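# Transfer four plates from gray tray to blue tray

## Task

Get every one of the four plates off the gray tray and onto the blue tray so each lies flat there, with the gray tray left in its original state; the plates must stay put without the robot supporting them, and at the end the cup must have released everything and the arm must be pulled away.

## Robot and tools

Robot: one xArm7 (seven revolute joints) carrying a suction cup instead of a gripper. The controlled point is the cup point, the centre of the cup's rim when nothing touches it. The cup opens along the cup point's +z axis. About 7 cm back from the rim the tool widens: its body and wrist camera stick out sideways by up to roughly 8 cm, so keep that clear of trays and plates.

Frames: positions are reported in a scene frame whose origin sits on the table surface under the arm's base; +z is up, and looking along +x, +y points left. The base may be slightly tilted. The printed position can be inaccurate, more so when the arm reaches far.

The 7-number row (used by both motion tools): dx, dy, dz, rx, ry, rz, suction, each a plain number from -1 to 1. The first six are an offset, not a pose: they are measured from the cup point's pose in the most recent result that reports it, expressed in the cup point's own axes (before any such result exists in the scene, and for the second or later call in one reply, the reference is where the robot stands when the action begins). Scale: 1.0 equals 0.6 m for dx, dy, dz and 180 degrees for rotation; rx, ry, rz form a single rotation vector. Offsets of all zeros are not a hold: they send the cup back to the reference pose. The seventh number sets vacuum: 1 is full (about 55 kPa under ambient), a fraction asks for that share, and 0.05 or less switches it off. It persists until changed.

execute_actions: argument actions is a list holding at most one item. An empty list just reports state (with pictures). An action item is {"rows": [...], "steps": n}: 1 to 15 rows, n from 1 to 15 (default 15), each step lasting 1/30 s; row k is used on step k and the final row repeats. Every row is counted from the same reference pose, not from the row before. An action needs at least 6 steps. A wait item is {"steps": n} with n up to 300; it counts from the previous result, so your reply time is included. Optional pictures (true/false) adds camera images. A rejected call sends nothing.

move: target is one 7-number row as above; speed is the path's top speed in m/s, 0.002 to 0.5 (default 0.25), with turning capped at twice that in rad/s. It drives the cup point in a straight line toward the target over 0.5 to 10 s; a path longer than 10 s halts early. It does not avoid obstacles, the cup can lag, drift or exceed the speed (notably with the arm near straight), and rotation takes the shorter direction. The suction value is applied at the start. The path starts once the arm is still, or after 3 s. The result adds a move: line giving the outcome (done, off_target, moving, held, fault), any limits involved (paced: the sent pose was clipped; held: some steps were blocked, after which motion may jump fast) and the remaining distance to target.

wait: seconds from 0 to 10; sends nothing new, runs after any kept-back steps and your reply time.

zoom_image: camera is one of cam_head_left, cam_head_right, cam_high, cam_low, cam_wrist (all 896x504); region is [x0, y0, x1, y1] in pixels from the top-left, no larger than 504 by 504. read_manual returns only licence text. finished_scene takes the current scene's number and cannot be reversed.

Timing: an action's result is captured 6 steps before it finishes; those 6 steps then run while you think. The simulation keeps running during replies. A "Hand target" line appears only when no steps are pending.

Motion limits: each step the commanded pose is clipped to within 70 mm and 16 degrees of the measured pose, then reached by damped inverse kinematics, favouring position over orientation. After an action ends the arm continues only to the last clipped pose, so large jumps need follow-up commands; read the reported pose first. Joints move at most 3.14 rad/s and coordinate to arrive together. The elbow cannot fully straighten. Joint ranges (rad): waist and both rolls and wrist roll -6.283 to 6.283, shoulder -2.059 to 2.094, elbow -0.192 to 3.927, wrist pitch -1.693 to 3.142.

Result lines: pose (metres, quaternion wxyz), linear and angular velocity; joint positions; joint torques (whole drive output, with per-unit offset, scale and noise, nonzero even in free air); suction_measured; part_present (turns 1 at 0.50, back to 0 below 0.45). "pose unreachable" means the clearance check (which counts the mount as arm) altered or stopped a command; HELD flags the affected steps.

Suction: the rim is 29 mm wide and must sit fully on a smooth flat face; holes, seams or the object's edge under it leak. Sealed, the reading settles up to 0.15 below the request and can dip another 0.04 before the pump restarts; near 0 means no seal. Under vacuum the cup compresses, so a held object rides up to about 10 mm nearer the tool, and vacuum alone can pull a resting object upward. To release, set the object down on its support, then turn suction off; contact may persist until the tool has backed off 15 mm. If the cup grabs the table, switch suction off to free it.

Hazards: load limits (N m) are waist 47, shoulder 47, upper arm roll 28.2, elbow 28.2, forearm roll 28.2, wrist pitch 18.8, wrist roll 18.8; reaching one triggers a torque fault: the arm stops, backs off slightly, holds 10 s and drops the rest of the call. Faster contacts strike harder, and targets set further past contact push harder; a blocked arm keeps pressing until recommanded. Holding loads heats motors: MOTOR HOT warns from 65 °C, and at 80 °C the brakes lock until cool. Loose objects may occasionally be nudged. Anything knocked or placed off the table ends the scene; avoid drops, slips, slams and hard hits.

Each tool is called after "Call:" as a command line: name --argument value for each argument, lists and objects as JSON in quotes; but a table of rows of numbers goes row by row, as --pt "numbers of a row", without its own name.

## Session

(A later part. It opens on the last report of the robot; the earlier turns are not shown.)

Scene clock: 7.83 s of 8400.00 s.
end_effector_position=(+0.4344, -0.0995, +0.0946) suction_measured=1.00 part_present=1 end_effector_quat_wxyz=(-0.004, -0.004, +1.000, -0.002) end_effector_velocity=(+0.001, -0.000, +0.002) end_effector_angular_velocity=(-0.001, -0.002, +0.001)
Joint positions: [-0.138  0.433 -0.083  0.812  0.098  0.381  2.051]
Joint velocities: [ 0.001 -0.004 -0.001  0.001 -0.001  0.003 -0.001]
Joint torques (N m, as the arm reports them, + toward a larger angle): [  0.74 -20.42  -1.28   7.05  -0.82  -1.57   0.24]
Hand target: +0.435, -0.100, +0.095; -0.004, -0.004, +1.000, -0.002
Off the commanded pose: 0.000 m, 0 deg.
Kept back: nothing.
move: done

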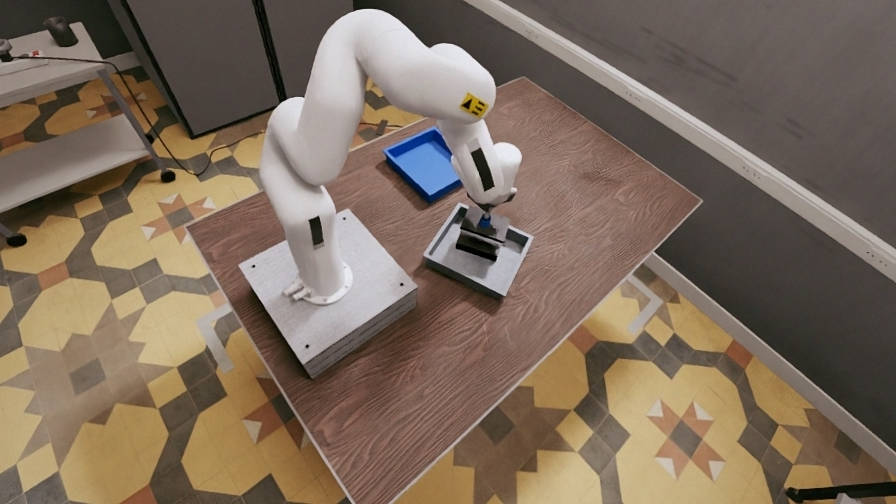

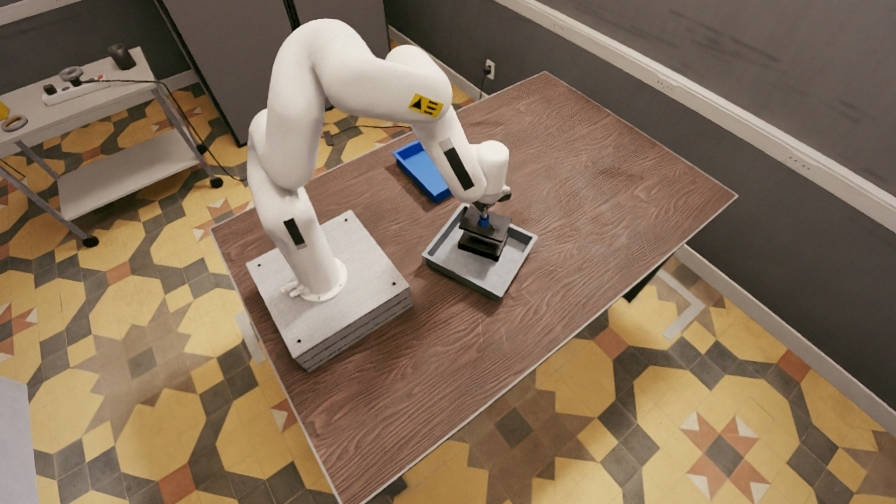

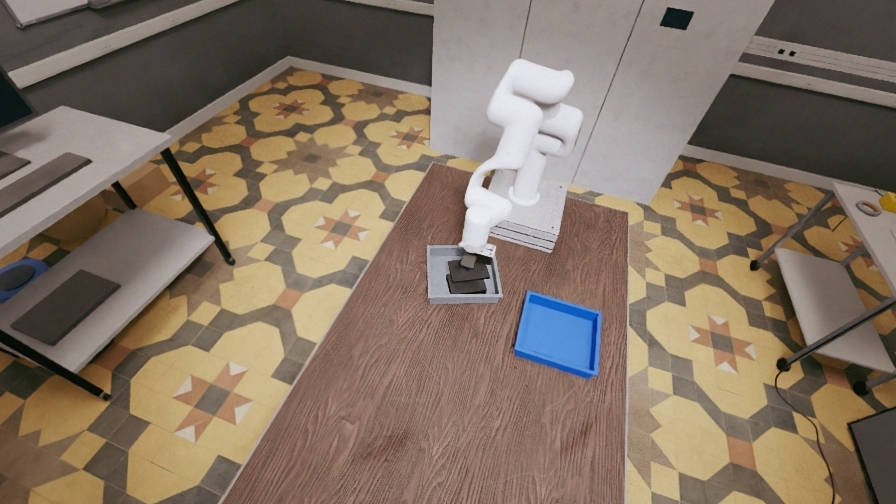

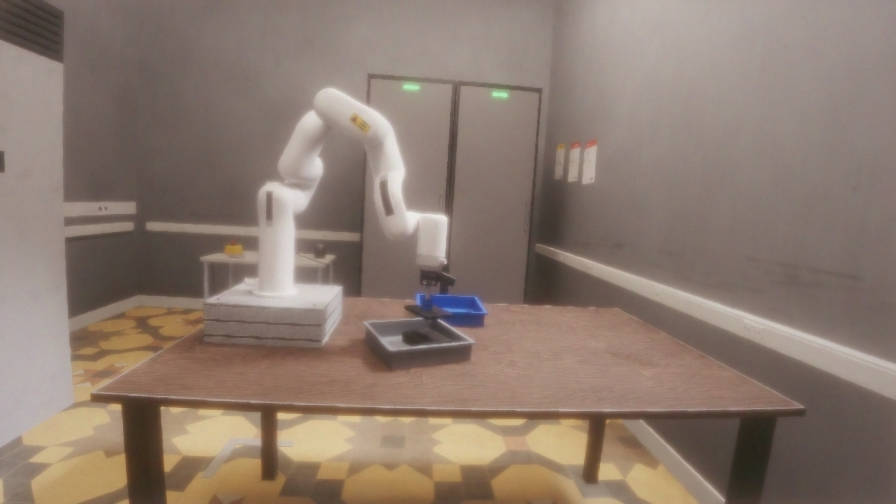

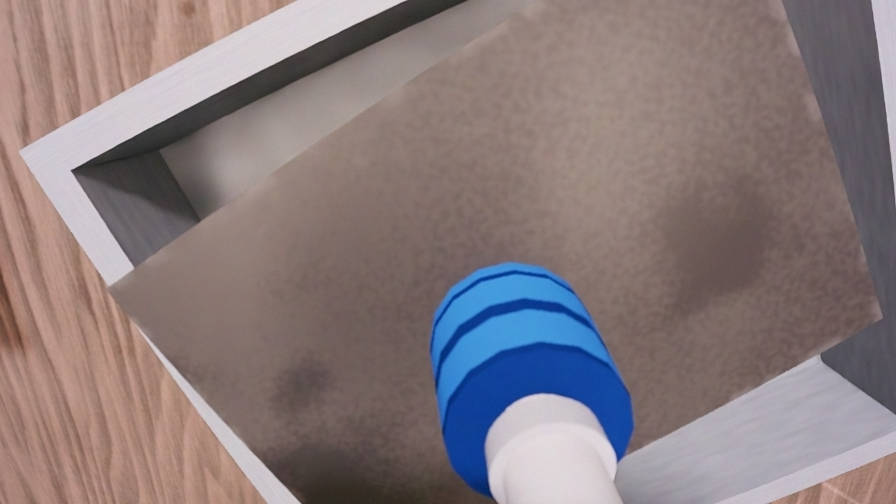

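Call:
move --target '[-0.13,0.52,0,0,0,0,1]'

Scene clock: 9.87 s of 8400.00 s.
end_effector_position=(+0.5100, +0.2127, +0.0917) suction_measured=0.98 part_present=1 end_effector_quat_wxyz=(-0.005, -0.003, +1.000, -0.002) end_effector_velocity=(-0.001, +0.009, +0.000) end_effector_angular_velocity=(+0.004, +0.002, +0.012)
Joint positions: [ 0.394  0.667 -0.007  1.252  0.012  0.583  2.736]
Joint velocities: [ 0.008  0.004  0.007  0.01  -0.     0.006  0.001]
Joint torques (N m, as the arm reports them, + toward a larger angle): [  1.09 -26.2   -0.42   8.29  -1.34  -1.92   0.29]
Hand target: +0.510, +0.214, +0.092; -0.005, -0.004, +1.000, -0.001
Off the commanded pose: 0.001 m, 0 deg.
Kept back: nothing.
move: done

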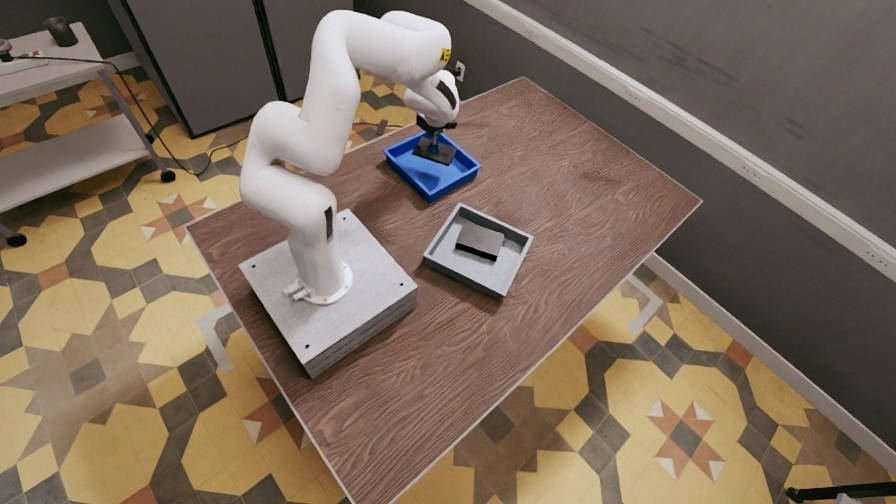

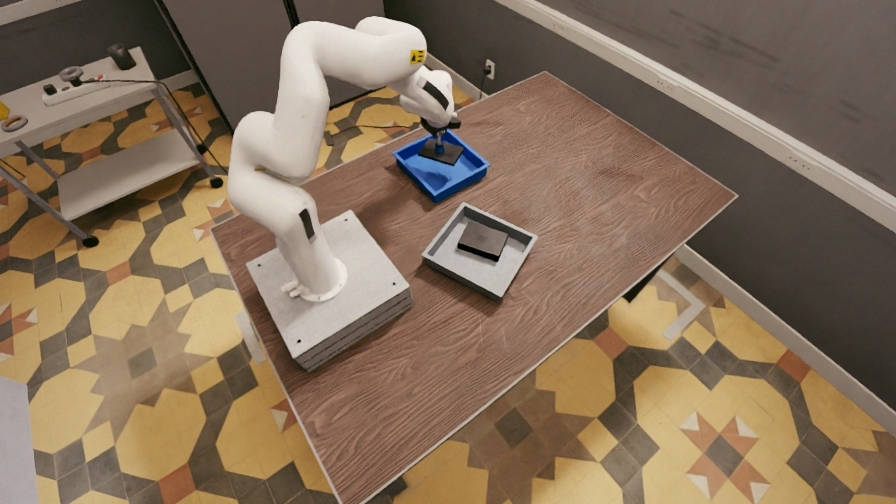

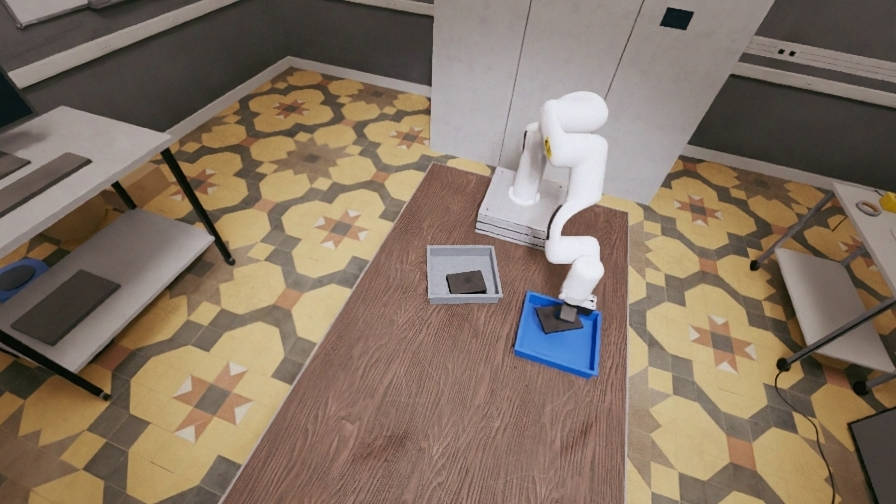

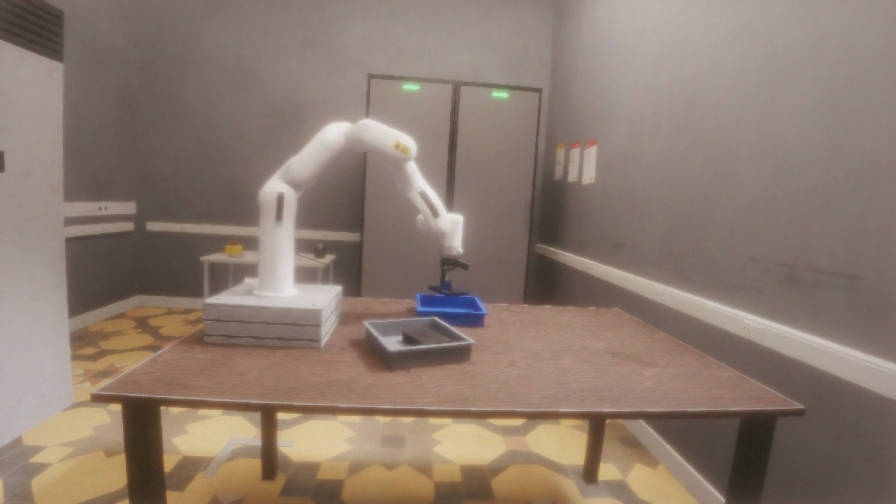

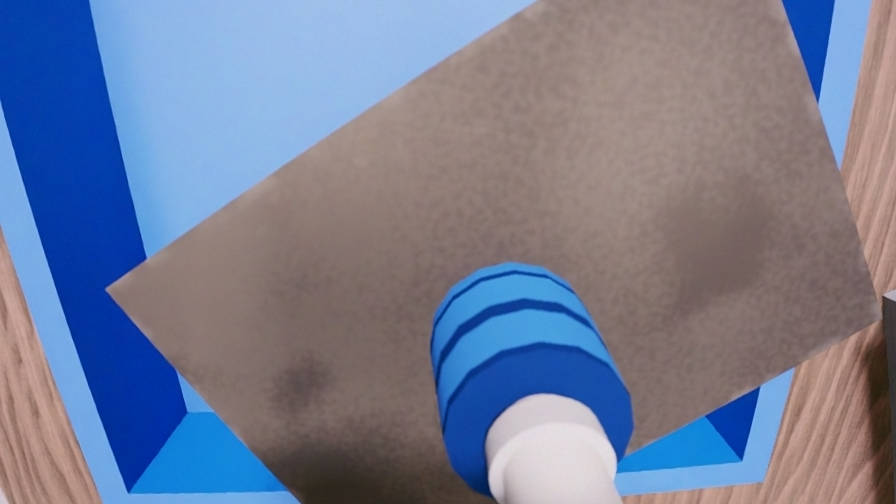

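Call:
move --target '[-0.02,0.02,0.113,0,0,0,1]' --speed 0.12

Call:
move --target '[0,0,0.018,0,0,0,1]' --speed 0.015

Scene clock: 11.13 s of 8400.00 s.
end_effector_position=(+0.5213, +0.2242, +0.0241) suction_measured=0.98 part_present=1 end_effector_quat_wxyz=(-0.005, -0.003, +1.000, -0.002) end_effector_velocity=(-0.002, -0.001, -0.004) end_effector_angular_velocity=(-0.003, +0.008, +0.000)
Joint positions: [ 0.403  0.869 -0.005  1.377  0.012  0.505  2.748]
Joint velocities: [-0.     0.006  0.001  0.    -0.     0.003  0.   ]
Joint torques (N m, as the arm reports them, + toward a larger angle): [  0.7  -27.24  -0.3    7.81  -1.11  -1.91   0.07]
Hand target: +0.521, +0.224, +0.024; -0.005, -0.003, +1.000, -0.002
Off the commanded pose: 0.000 m, 0 deg.
Kept back: nothing.
move: done

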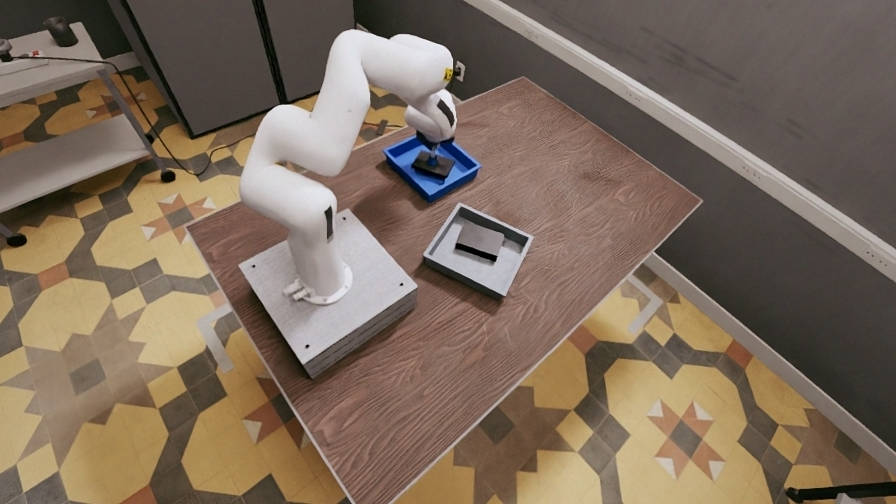

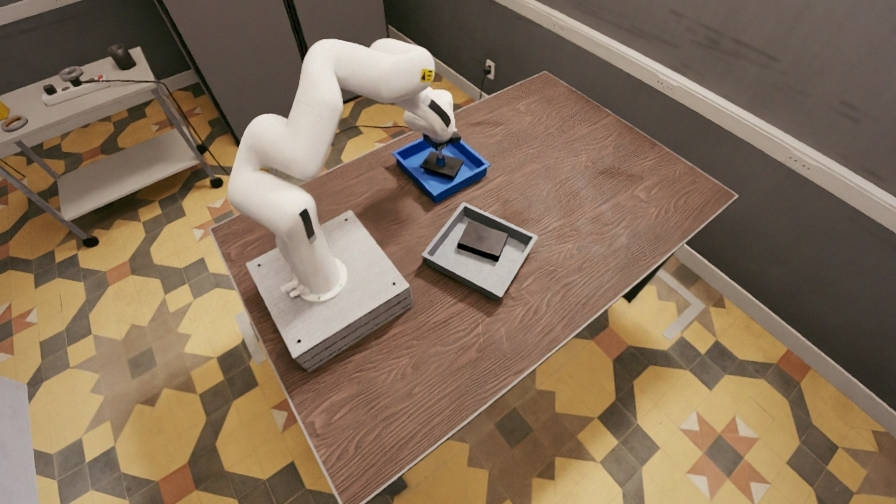

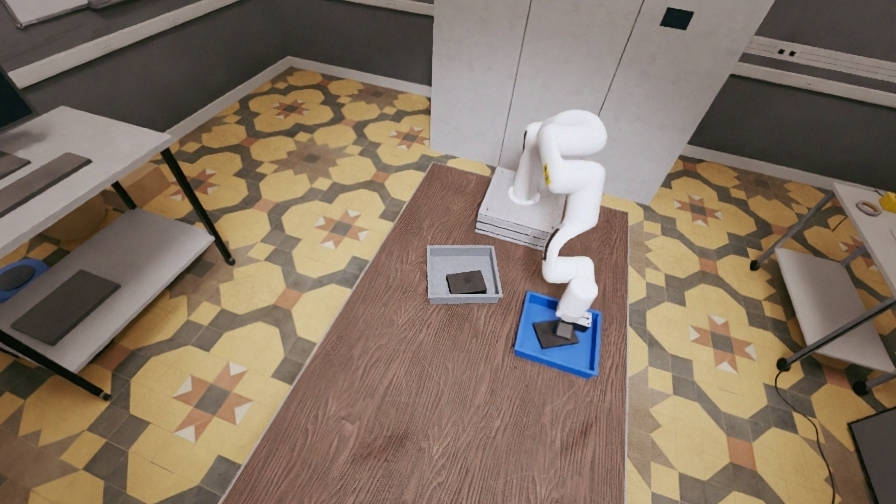

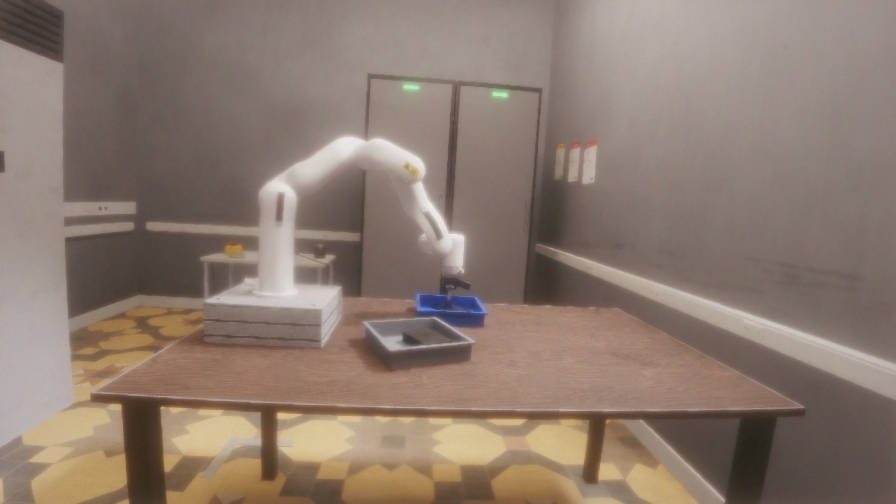

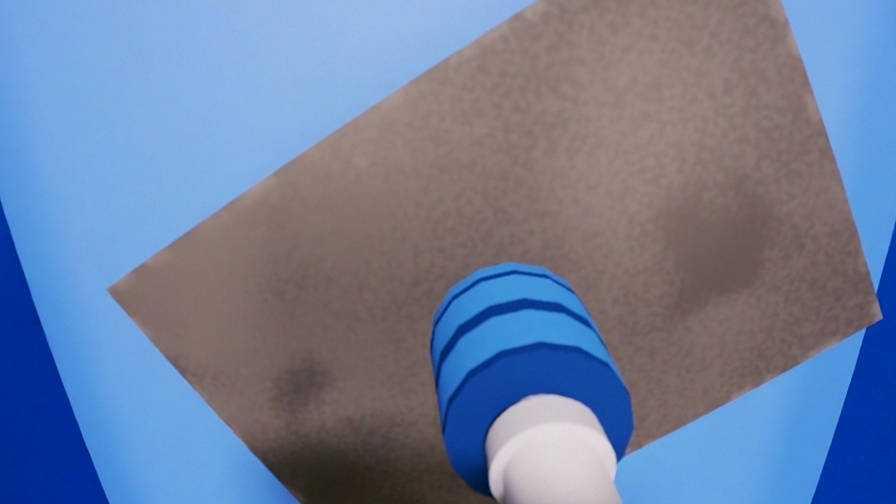

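Scene clock: 12.10 s of 8400.00 s.
end_effector_position=(+0.5212, +0.2241, +0.0134) suction_measured=0.99 part_present=1 end_effector_quat_wxyz=(-0.005, -0.003, +1.000, -0.002) end_effector_velocity=(+0.002, -0.000, +0.000) end_effector_angular_velocity=(+0.001, -0.003, -0.003)
Joint positions: [ 0.403  0.896 -0.005  1.389  0.012  0.49   2.747]
Joint velocities: [-0.002  0.001  0.     0.003 -0.001 -0.002  0.001]
Joint torques (N m, as the arm reports them, + toward a larger angle): [  0.62 -27.46  -0.29   7.42  -1.18  -1.88   0.  ]
Hand target: +0.521, +0.224, +0.013; -0.005, -0.003, +1.000, -0.002
Off the commanded pose: 0.000 m, 0 deg.
Kept back: nothing.
move: done

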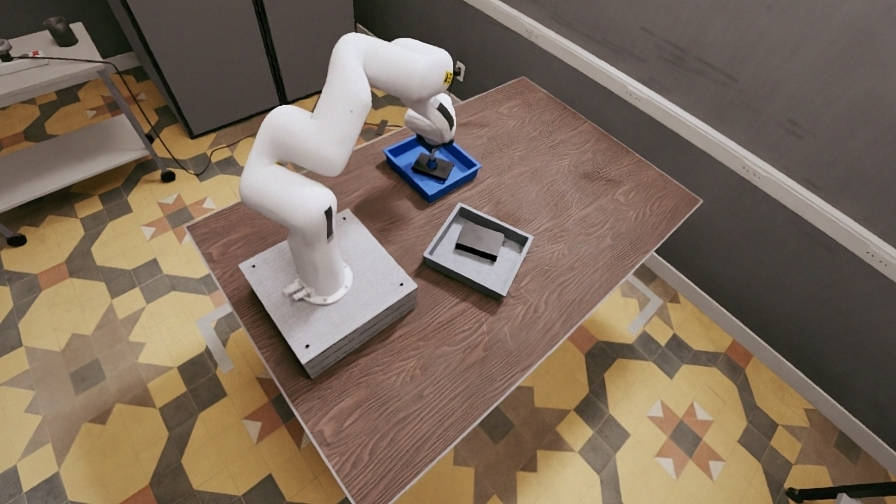

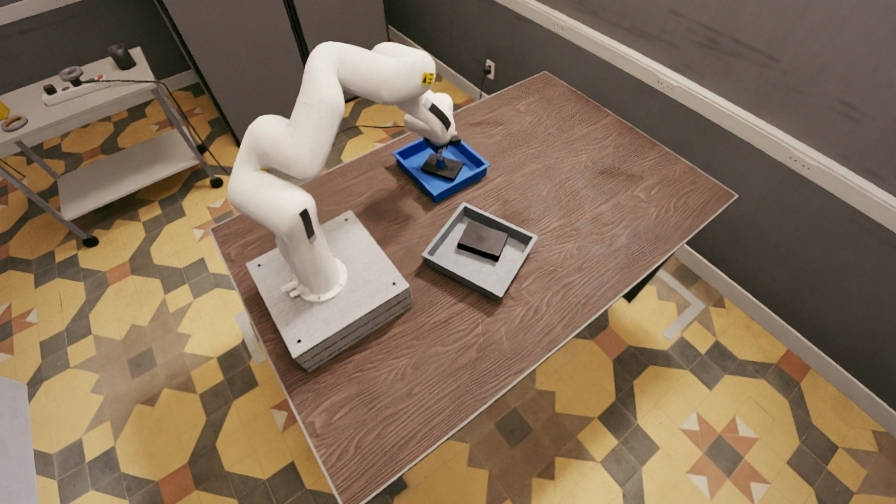

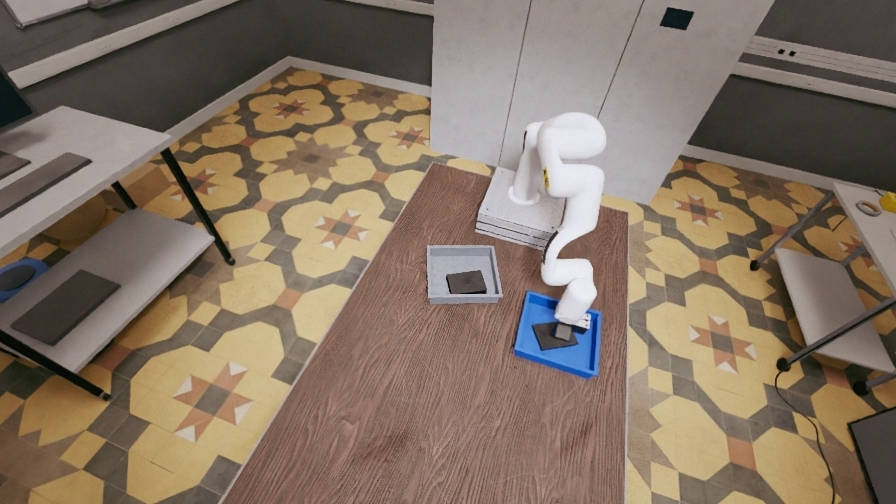

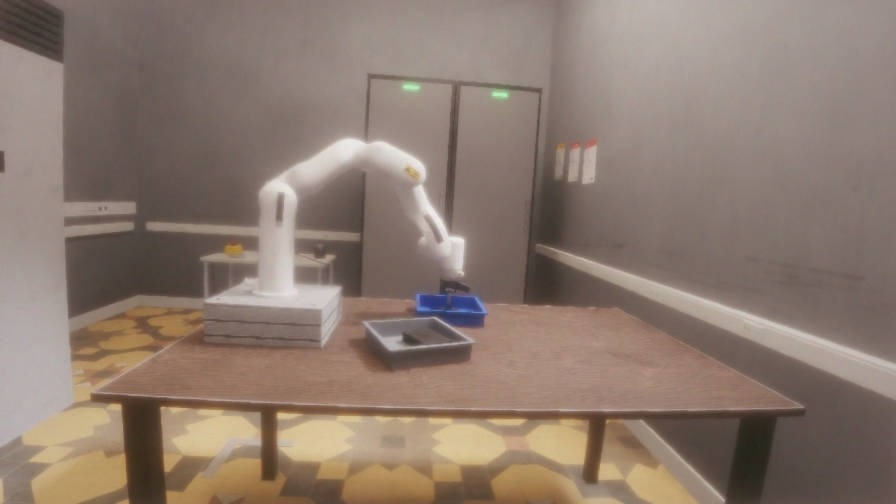

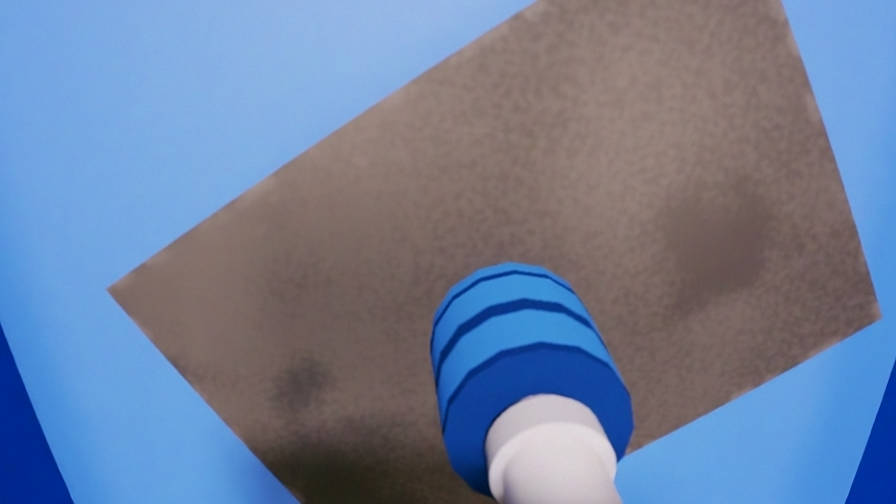

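Call:
move --target '[0,0,0.006,0,0,0,1]' --speed 0.01

Scene clock: 13.03 s of 8400.00 s.
end_effector_position=(+0.5212, +0.2241, +0.0098) suction_measured=0.96 part_present=1 end_effector_quat_wxyz=(-0.005, -0.003, +1.000, -0.002) end_effector_velocity=(+0.001, +0.000, -0.000) end_effector_angular_velocity=(+0.001, -0.001, -0.000)
Joint positions: [ 0.403  0.906 -0.005  1.393  0.012  0.485  2.747]
Joint velocities: [-0.     0.001 -0.     0.002  0.    -0.001  0.   ]
Joint torques (N m, as the arm reports them, + toward a larger angle): [  0.18 -27.17  -0.28   7.7   -1.02  -1.53   0.21]
Hand target: +0.521, +0.224, +0.010; -0.005, -0.003, +1.000, -0.002
Off the commanded pose: 0.000 m, 0 deg.
Kept back: nothing.
move: done

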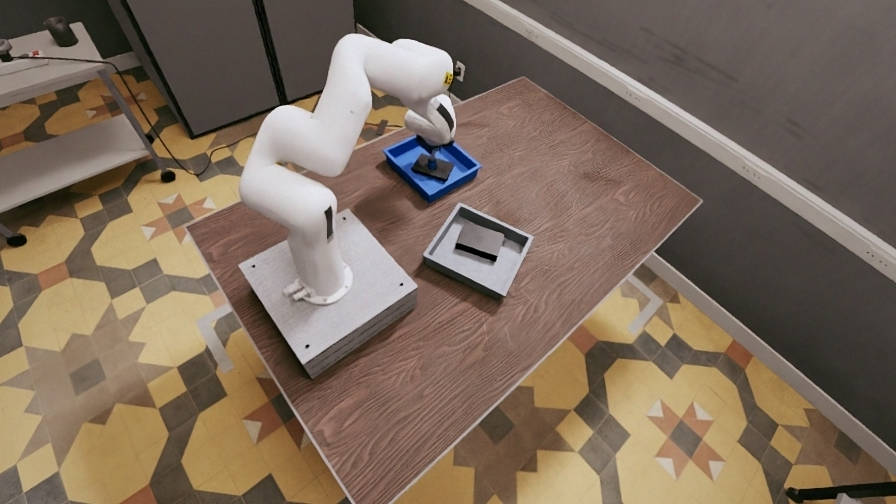

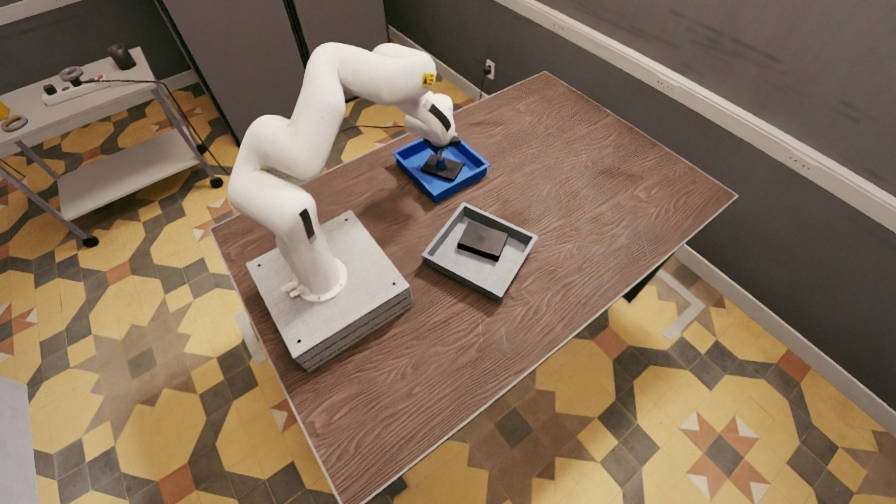

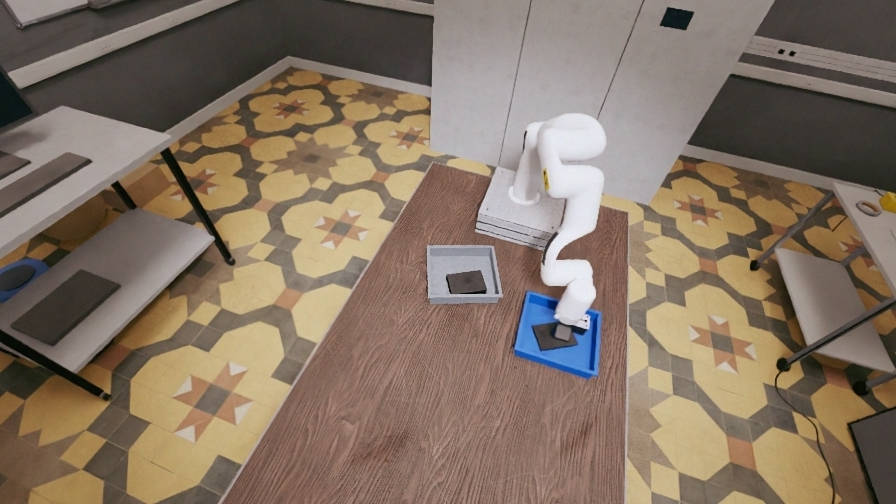

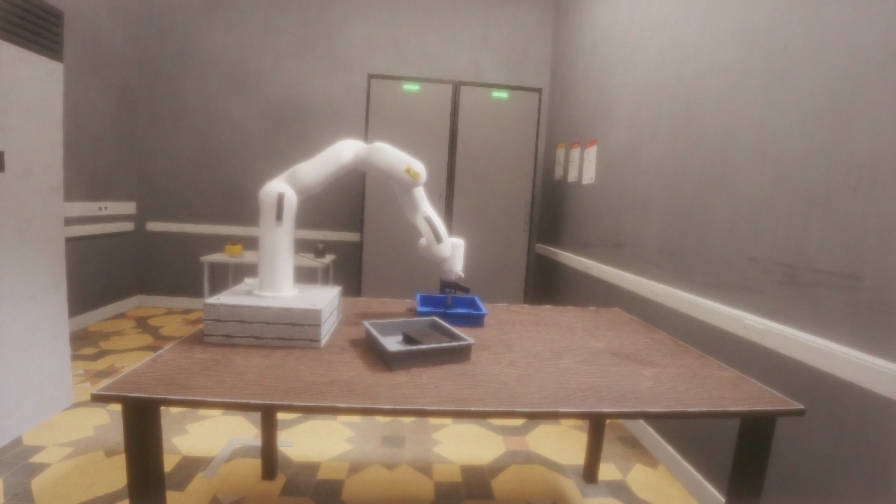

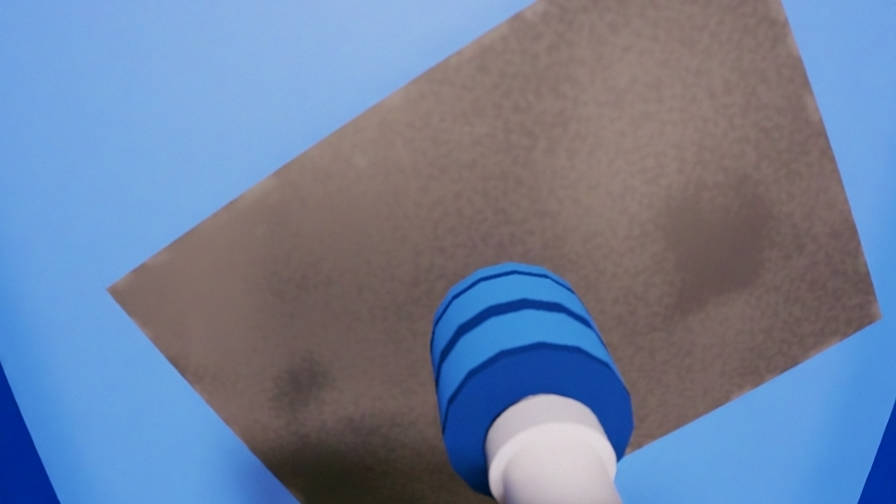

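Call:
move --target '[0,0,0.005,0,0,0,1]' --speed 0.01

Scene clock: 13.97 s of 8400.00 s.
end_effector_position=(+0.5211, +0.2241, +0.0068) suction_measured=0.98 part_present=1 end_effector_quat_wxyz=(-0.005, -0.003, +1.000, -0.002) end_effector_velocity=(+0.000, -0.000, -0.000) end_effector_angular_velocity=(+0.001, -0.000, -0.001)
Joint positions: [ 0.403  0.913 -0.005  1.397  0.012  0.481  2.747]
Joint velocities: [-0.001  0.001  0.     0.001  0.     0.    -0.   ]
Joint torques (N m, as the arm reports them, + toward a larger angle): [  1.1  -27.9   -0.04   7.9   -1.12  -1.81   0.16]
Hand target: +0.521, +0.224, +0.007; -0.005, -0.003, +1.000, -0.002
Off the commanded pose: 0.000 m, 0 deg.
Kept back: nothing.
move: done

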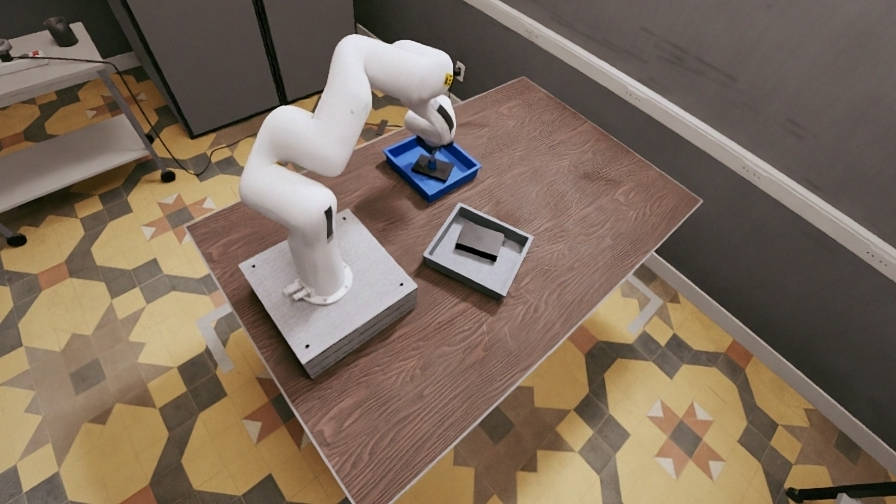

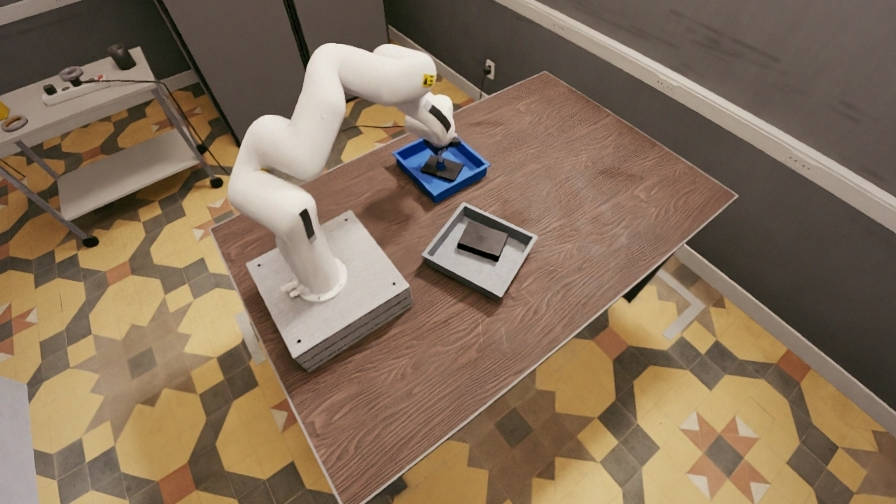

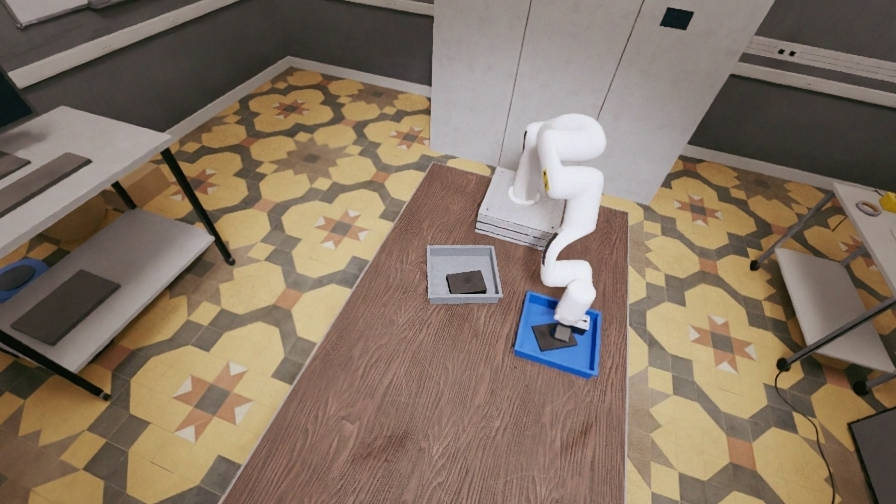

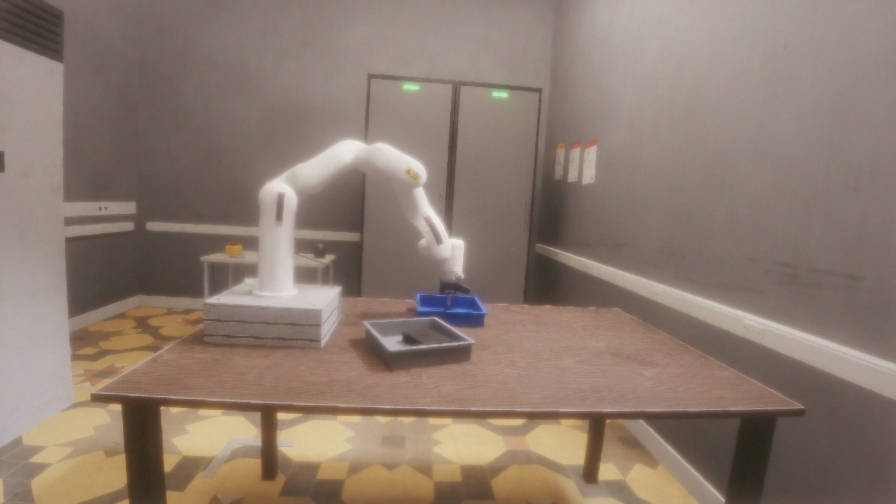

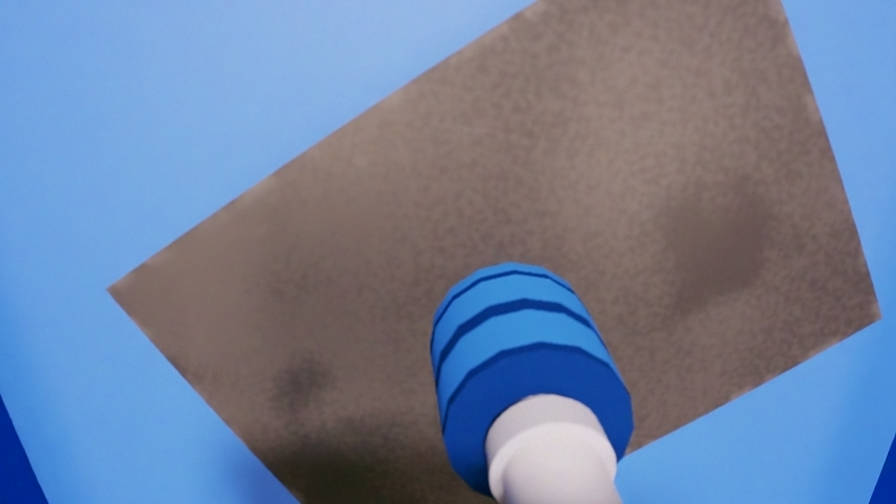

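Call:
move --target '[0,0,0.004,0,0,0,1]' --speed 0.01

Scene clock: 14.90 s of 8400.00 s.
end_effector_position=(+0.5211, +0.2240, +0.0044) suction_measured=0.99 part_present=1 end_effector_quat_wxyz=(-0.005, -0.003, +1.000, -0.002) end_effector_velocity=(+0.001, +0.001, +0.000) end_effector_angular_velocity=(+0.001, -0.002, +0.001)
Joint positions: [ 0.403  0.92  -0.004  1.4    0.012  0.478  2.747]
Joint velocities: [ 0.     0.001  0.001  0.001 -0.001 -0.002  0.001]
Joint torques (N m, as the arm reports them, + toward a larger angle): [  1.04 -27.35  -0.2    7.82  -1.07  -1.53   0.09]
Hand target: +0.521, +0.224, +0.004; -0.005, -0.003, +1.000, -0.002
Off the commanded pose: 0.000 m, 0 deg.
Kept back: nothing.
move: done

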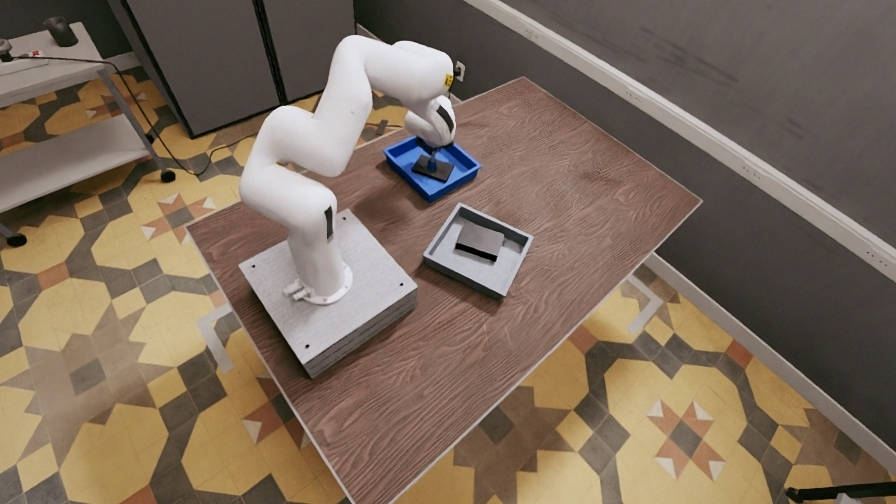

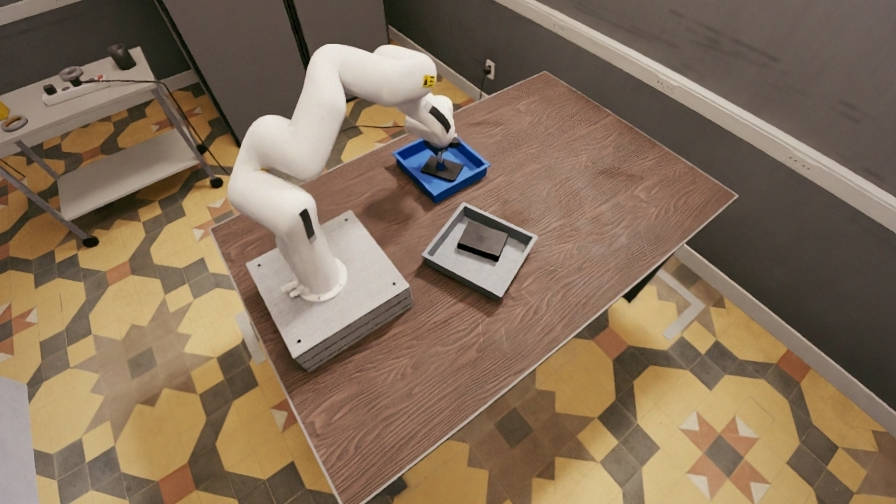

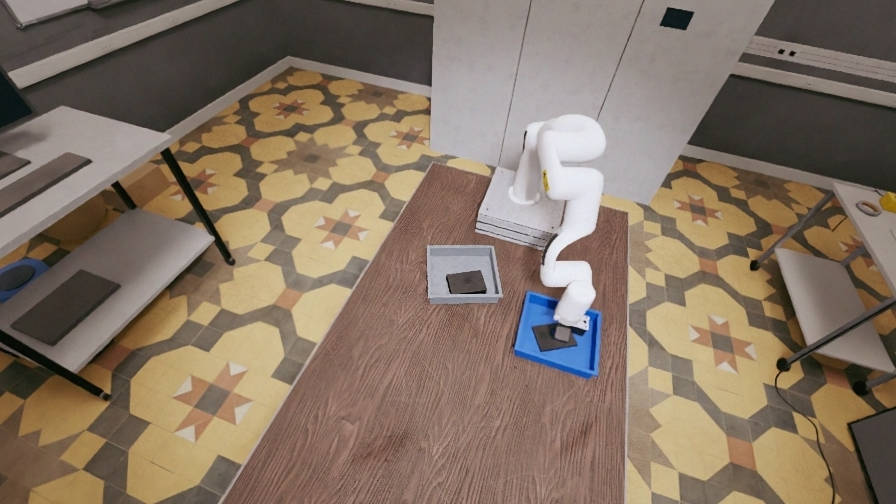

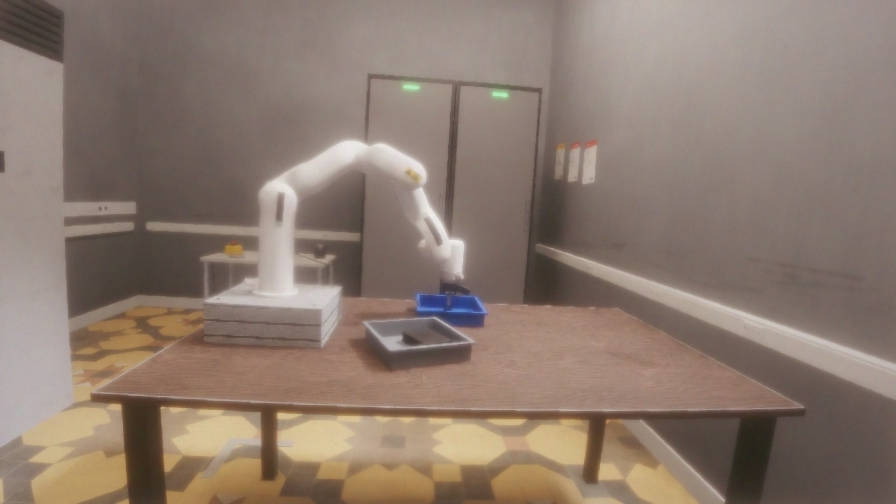

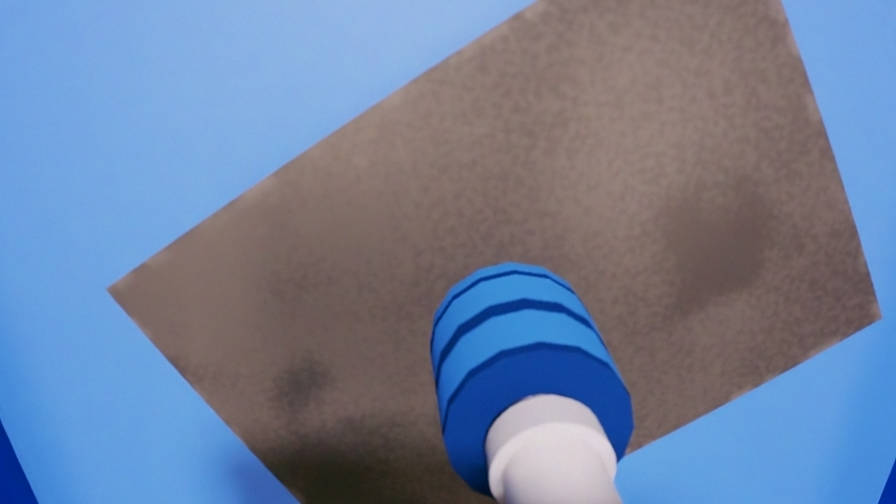

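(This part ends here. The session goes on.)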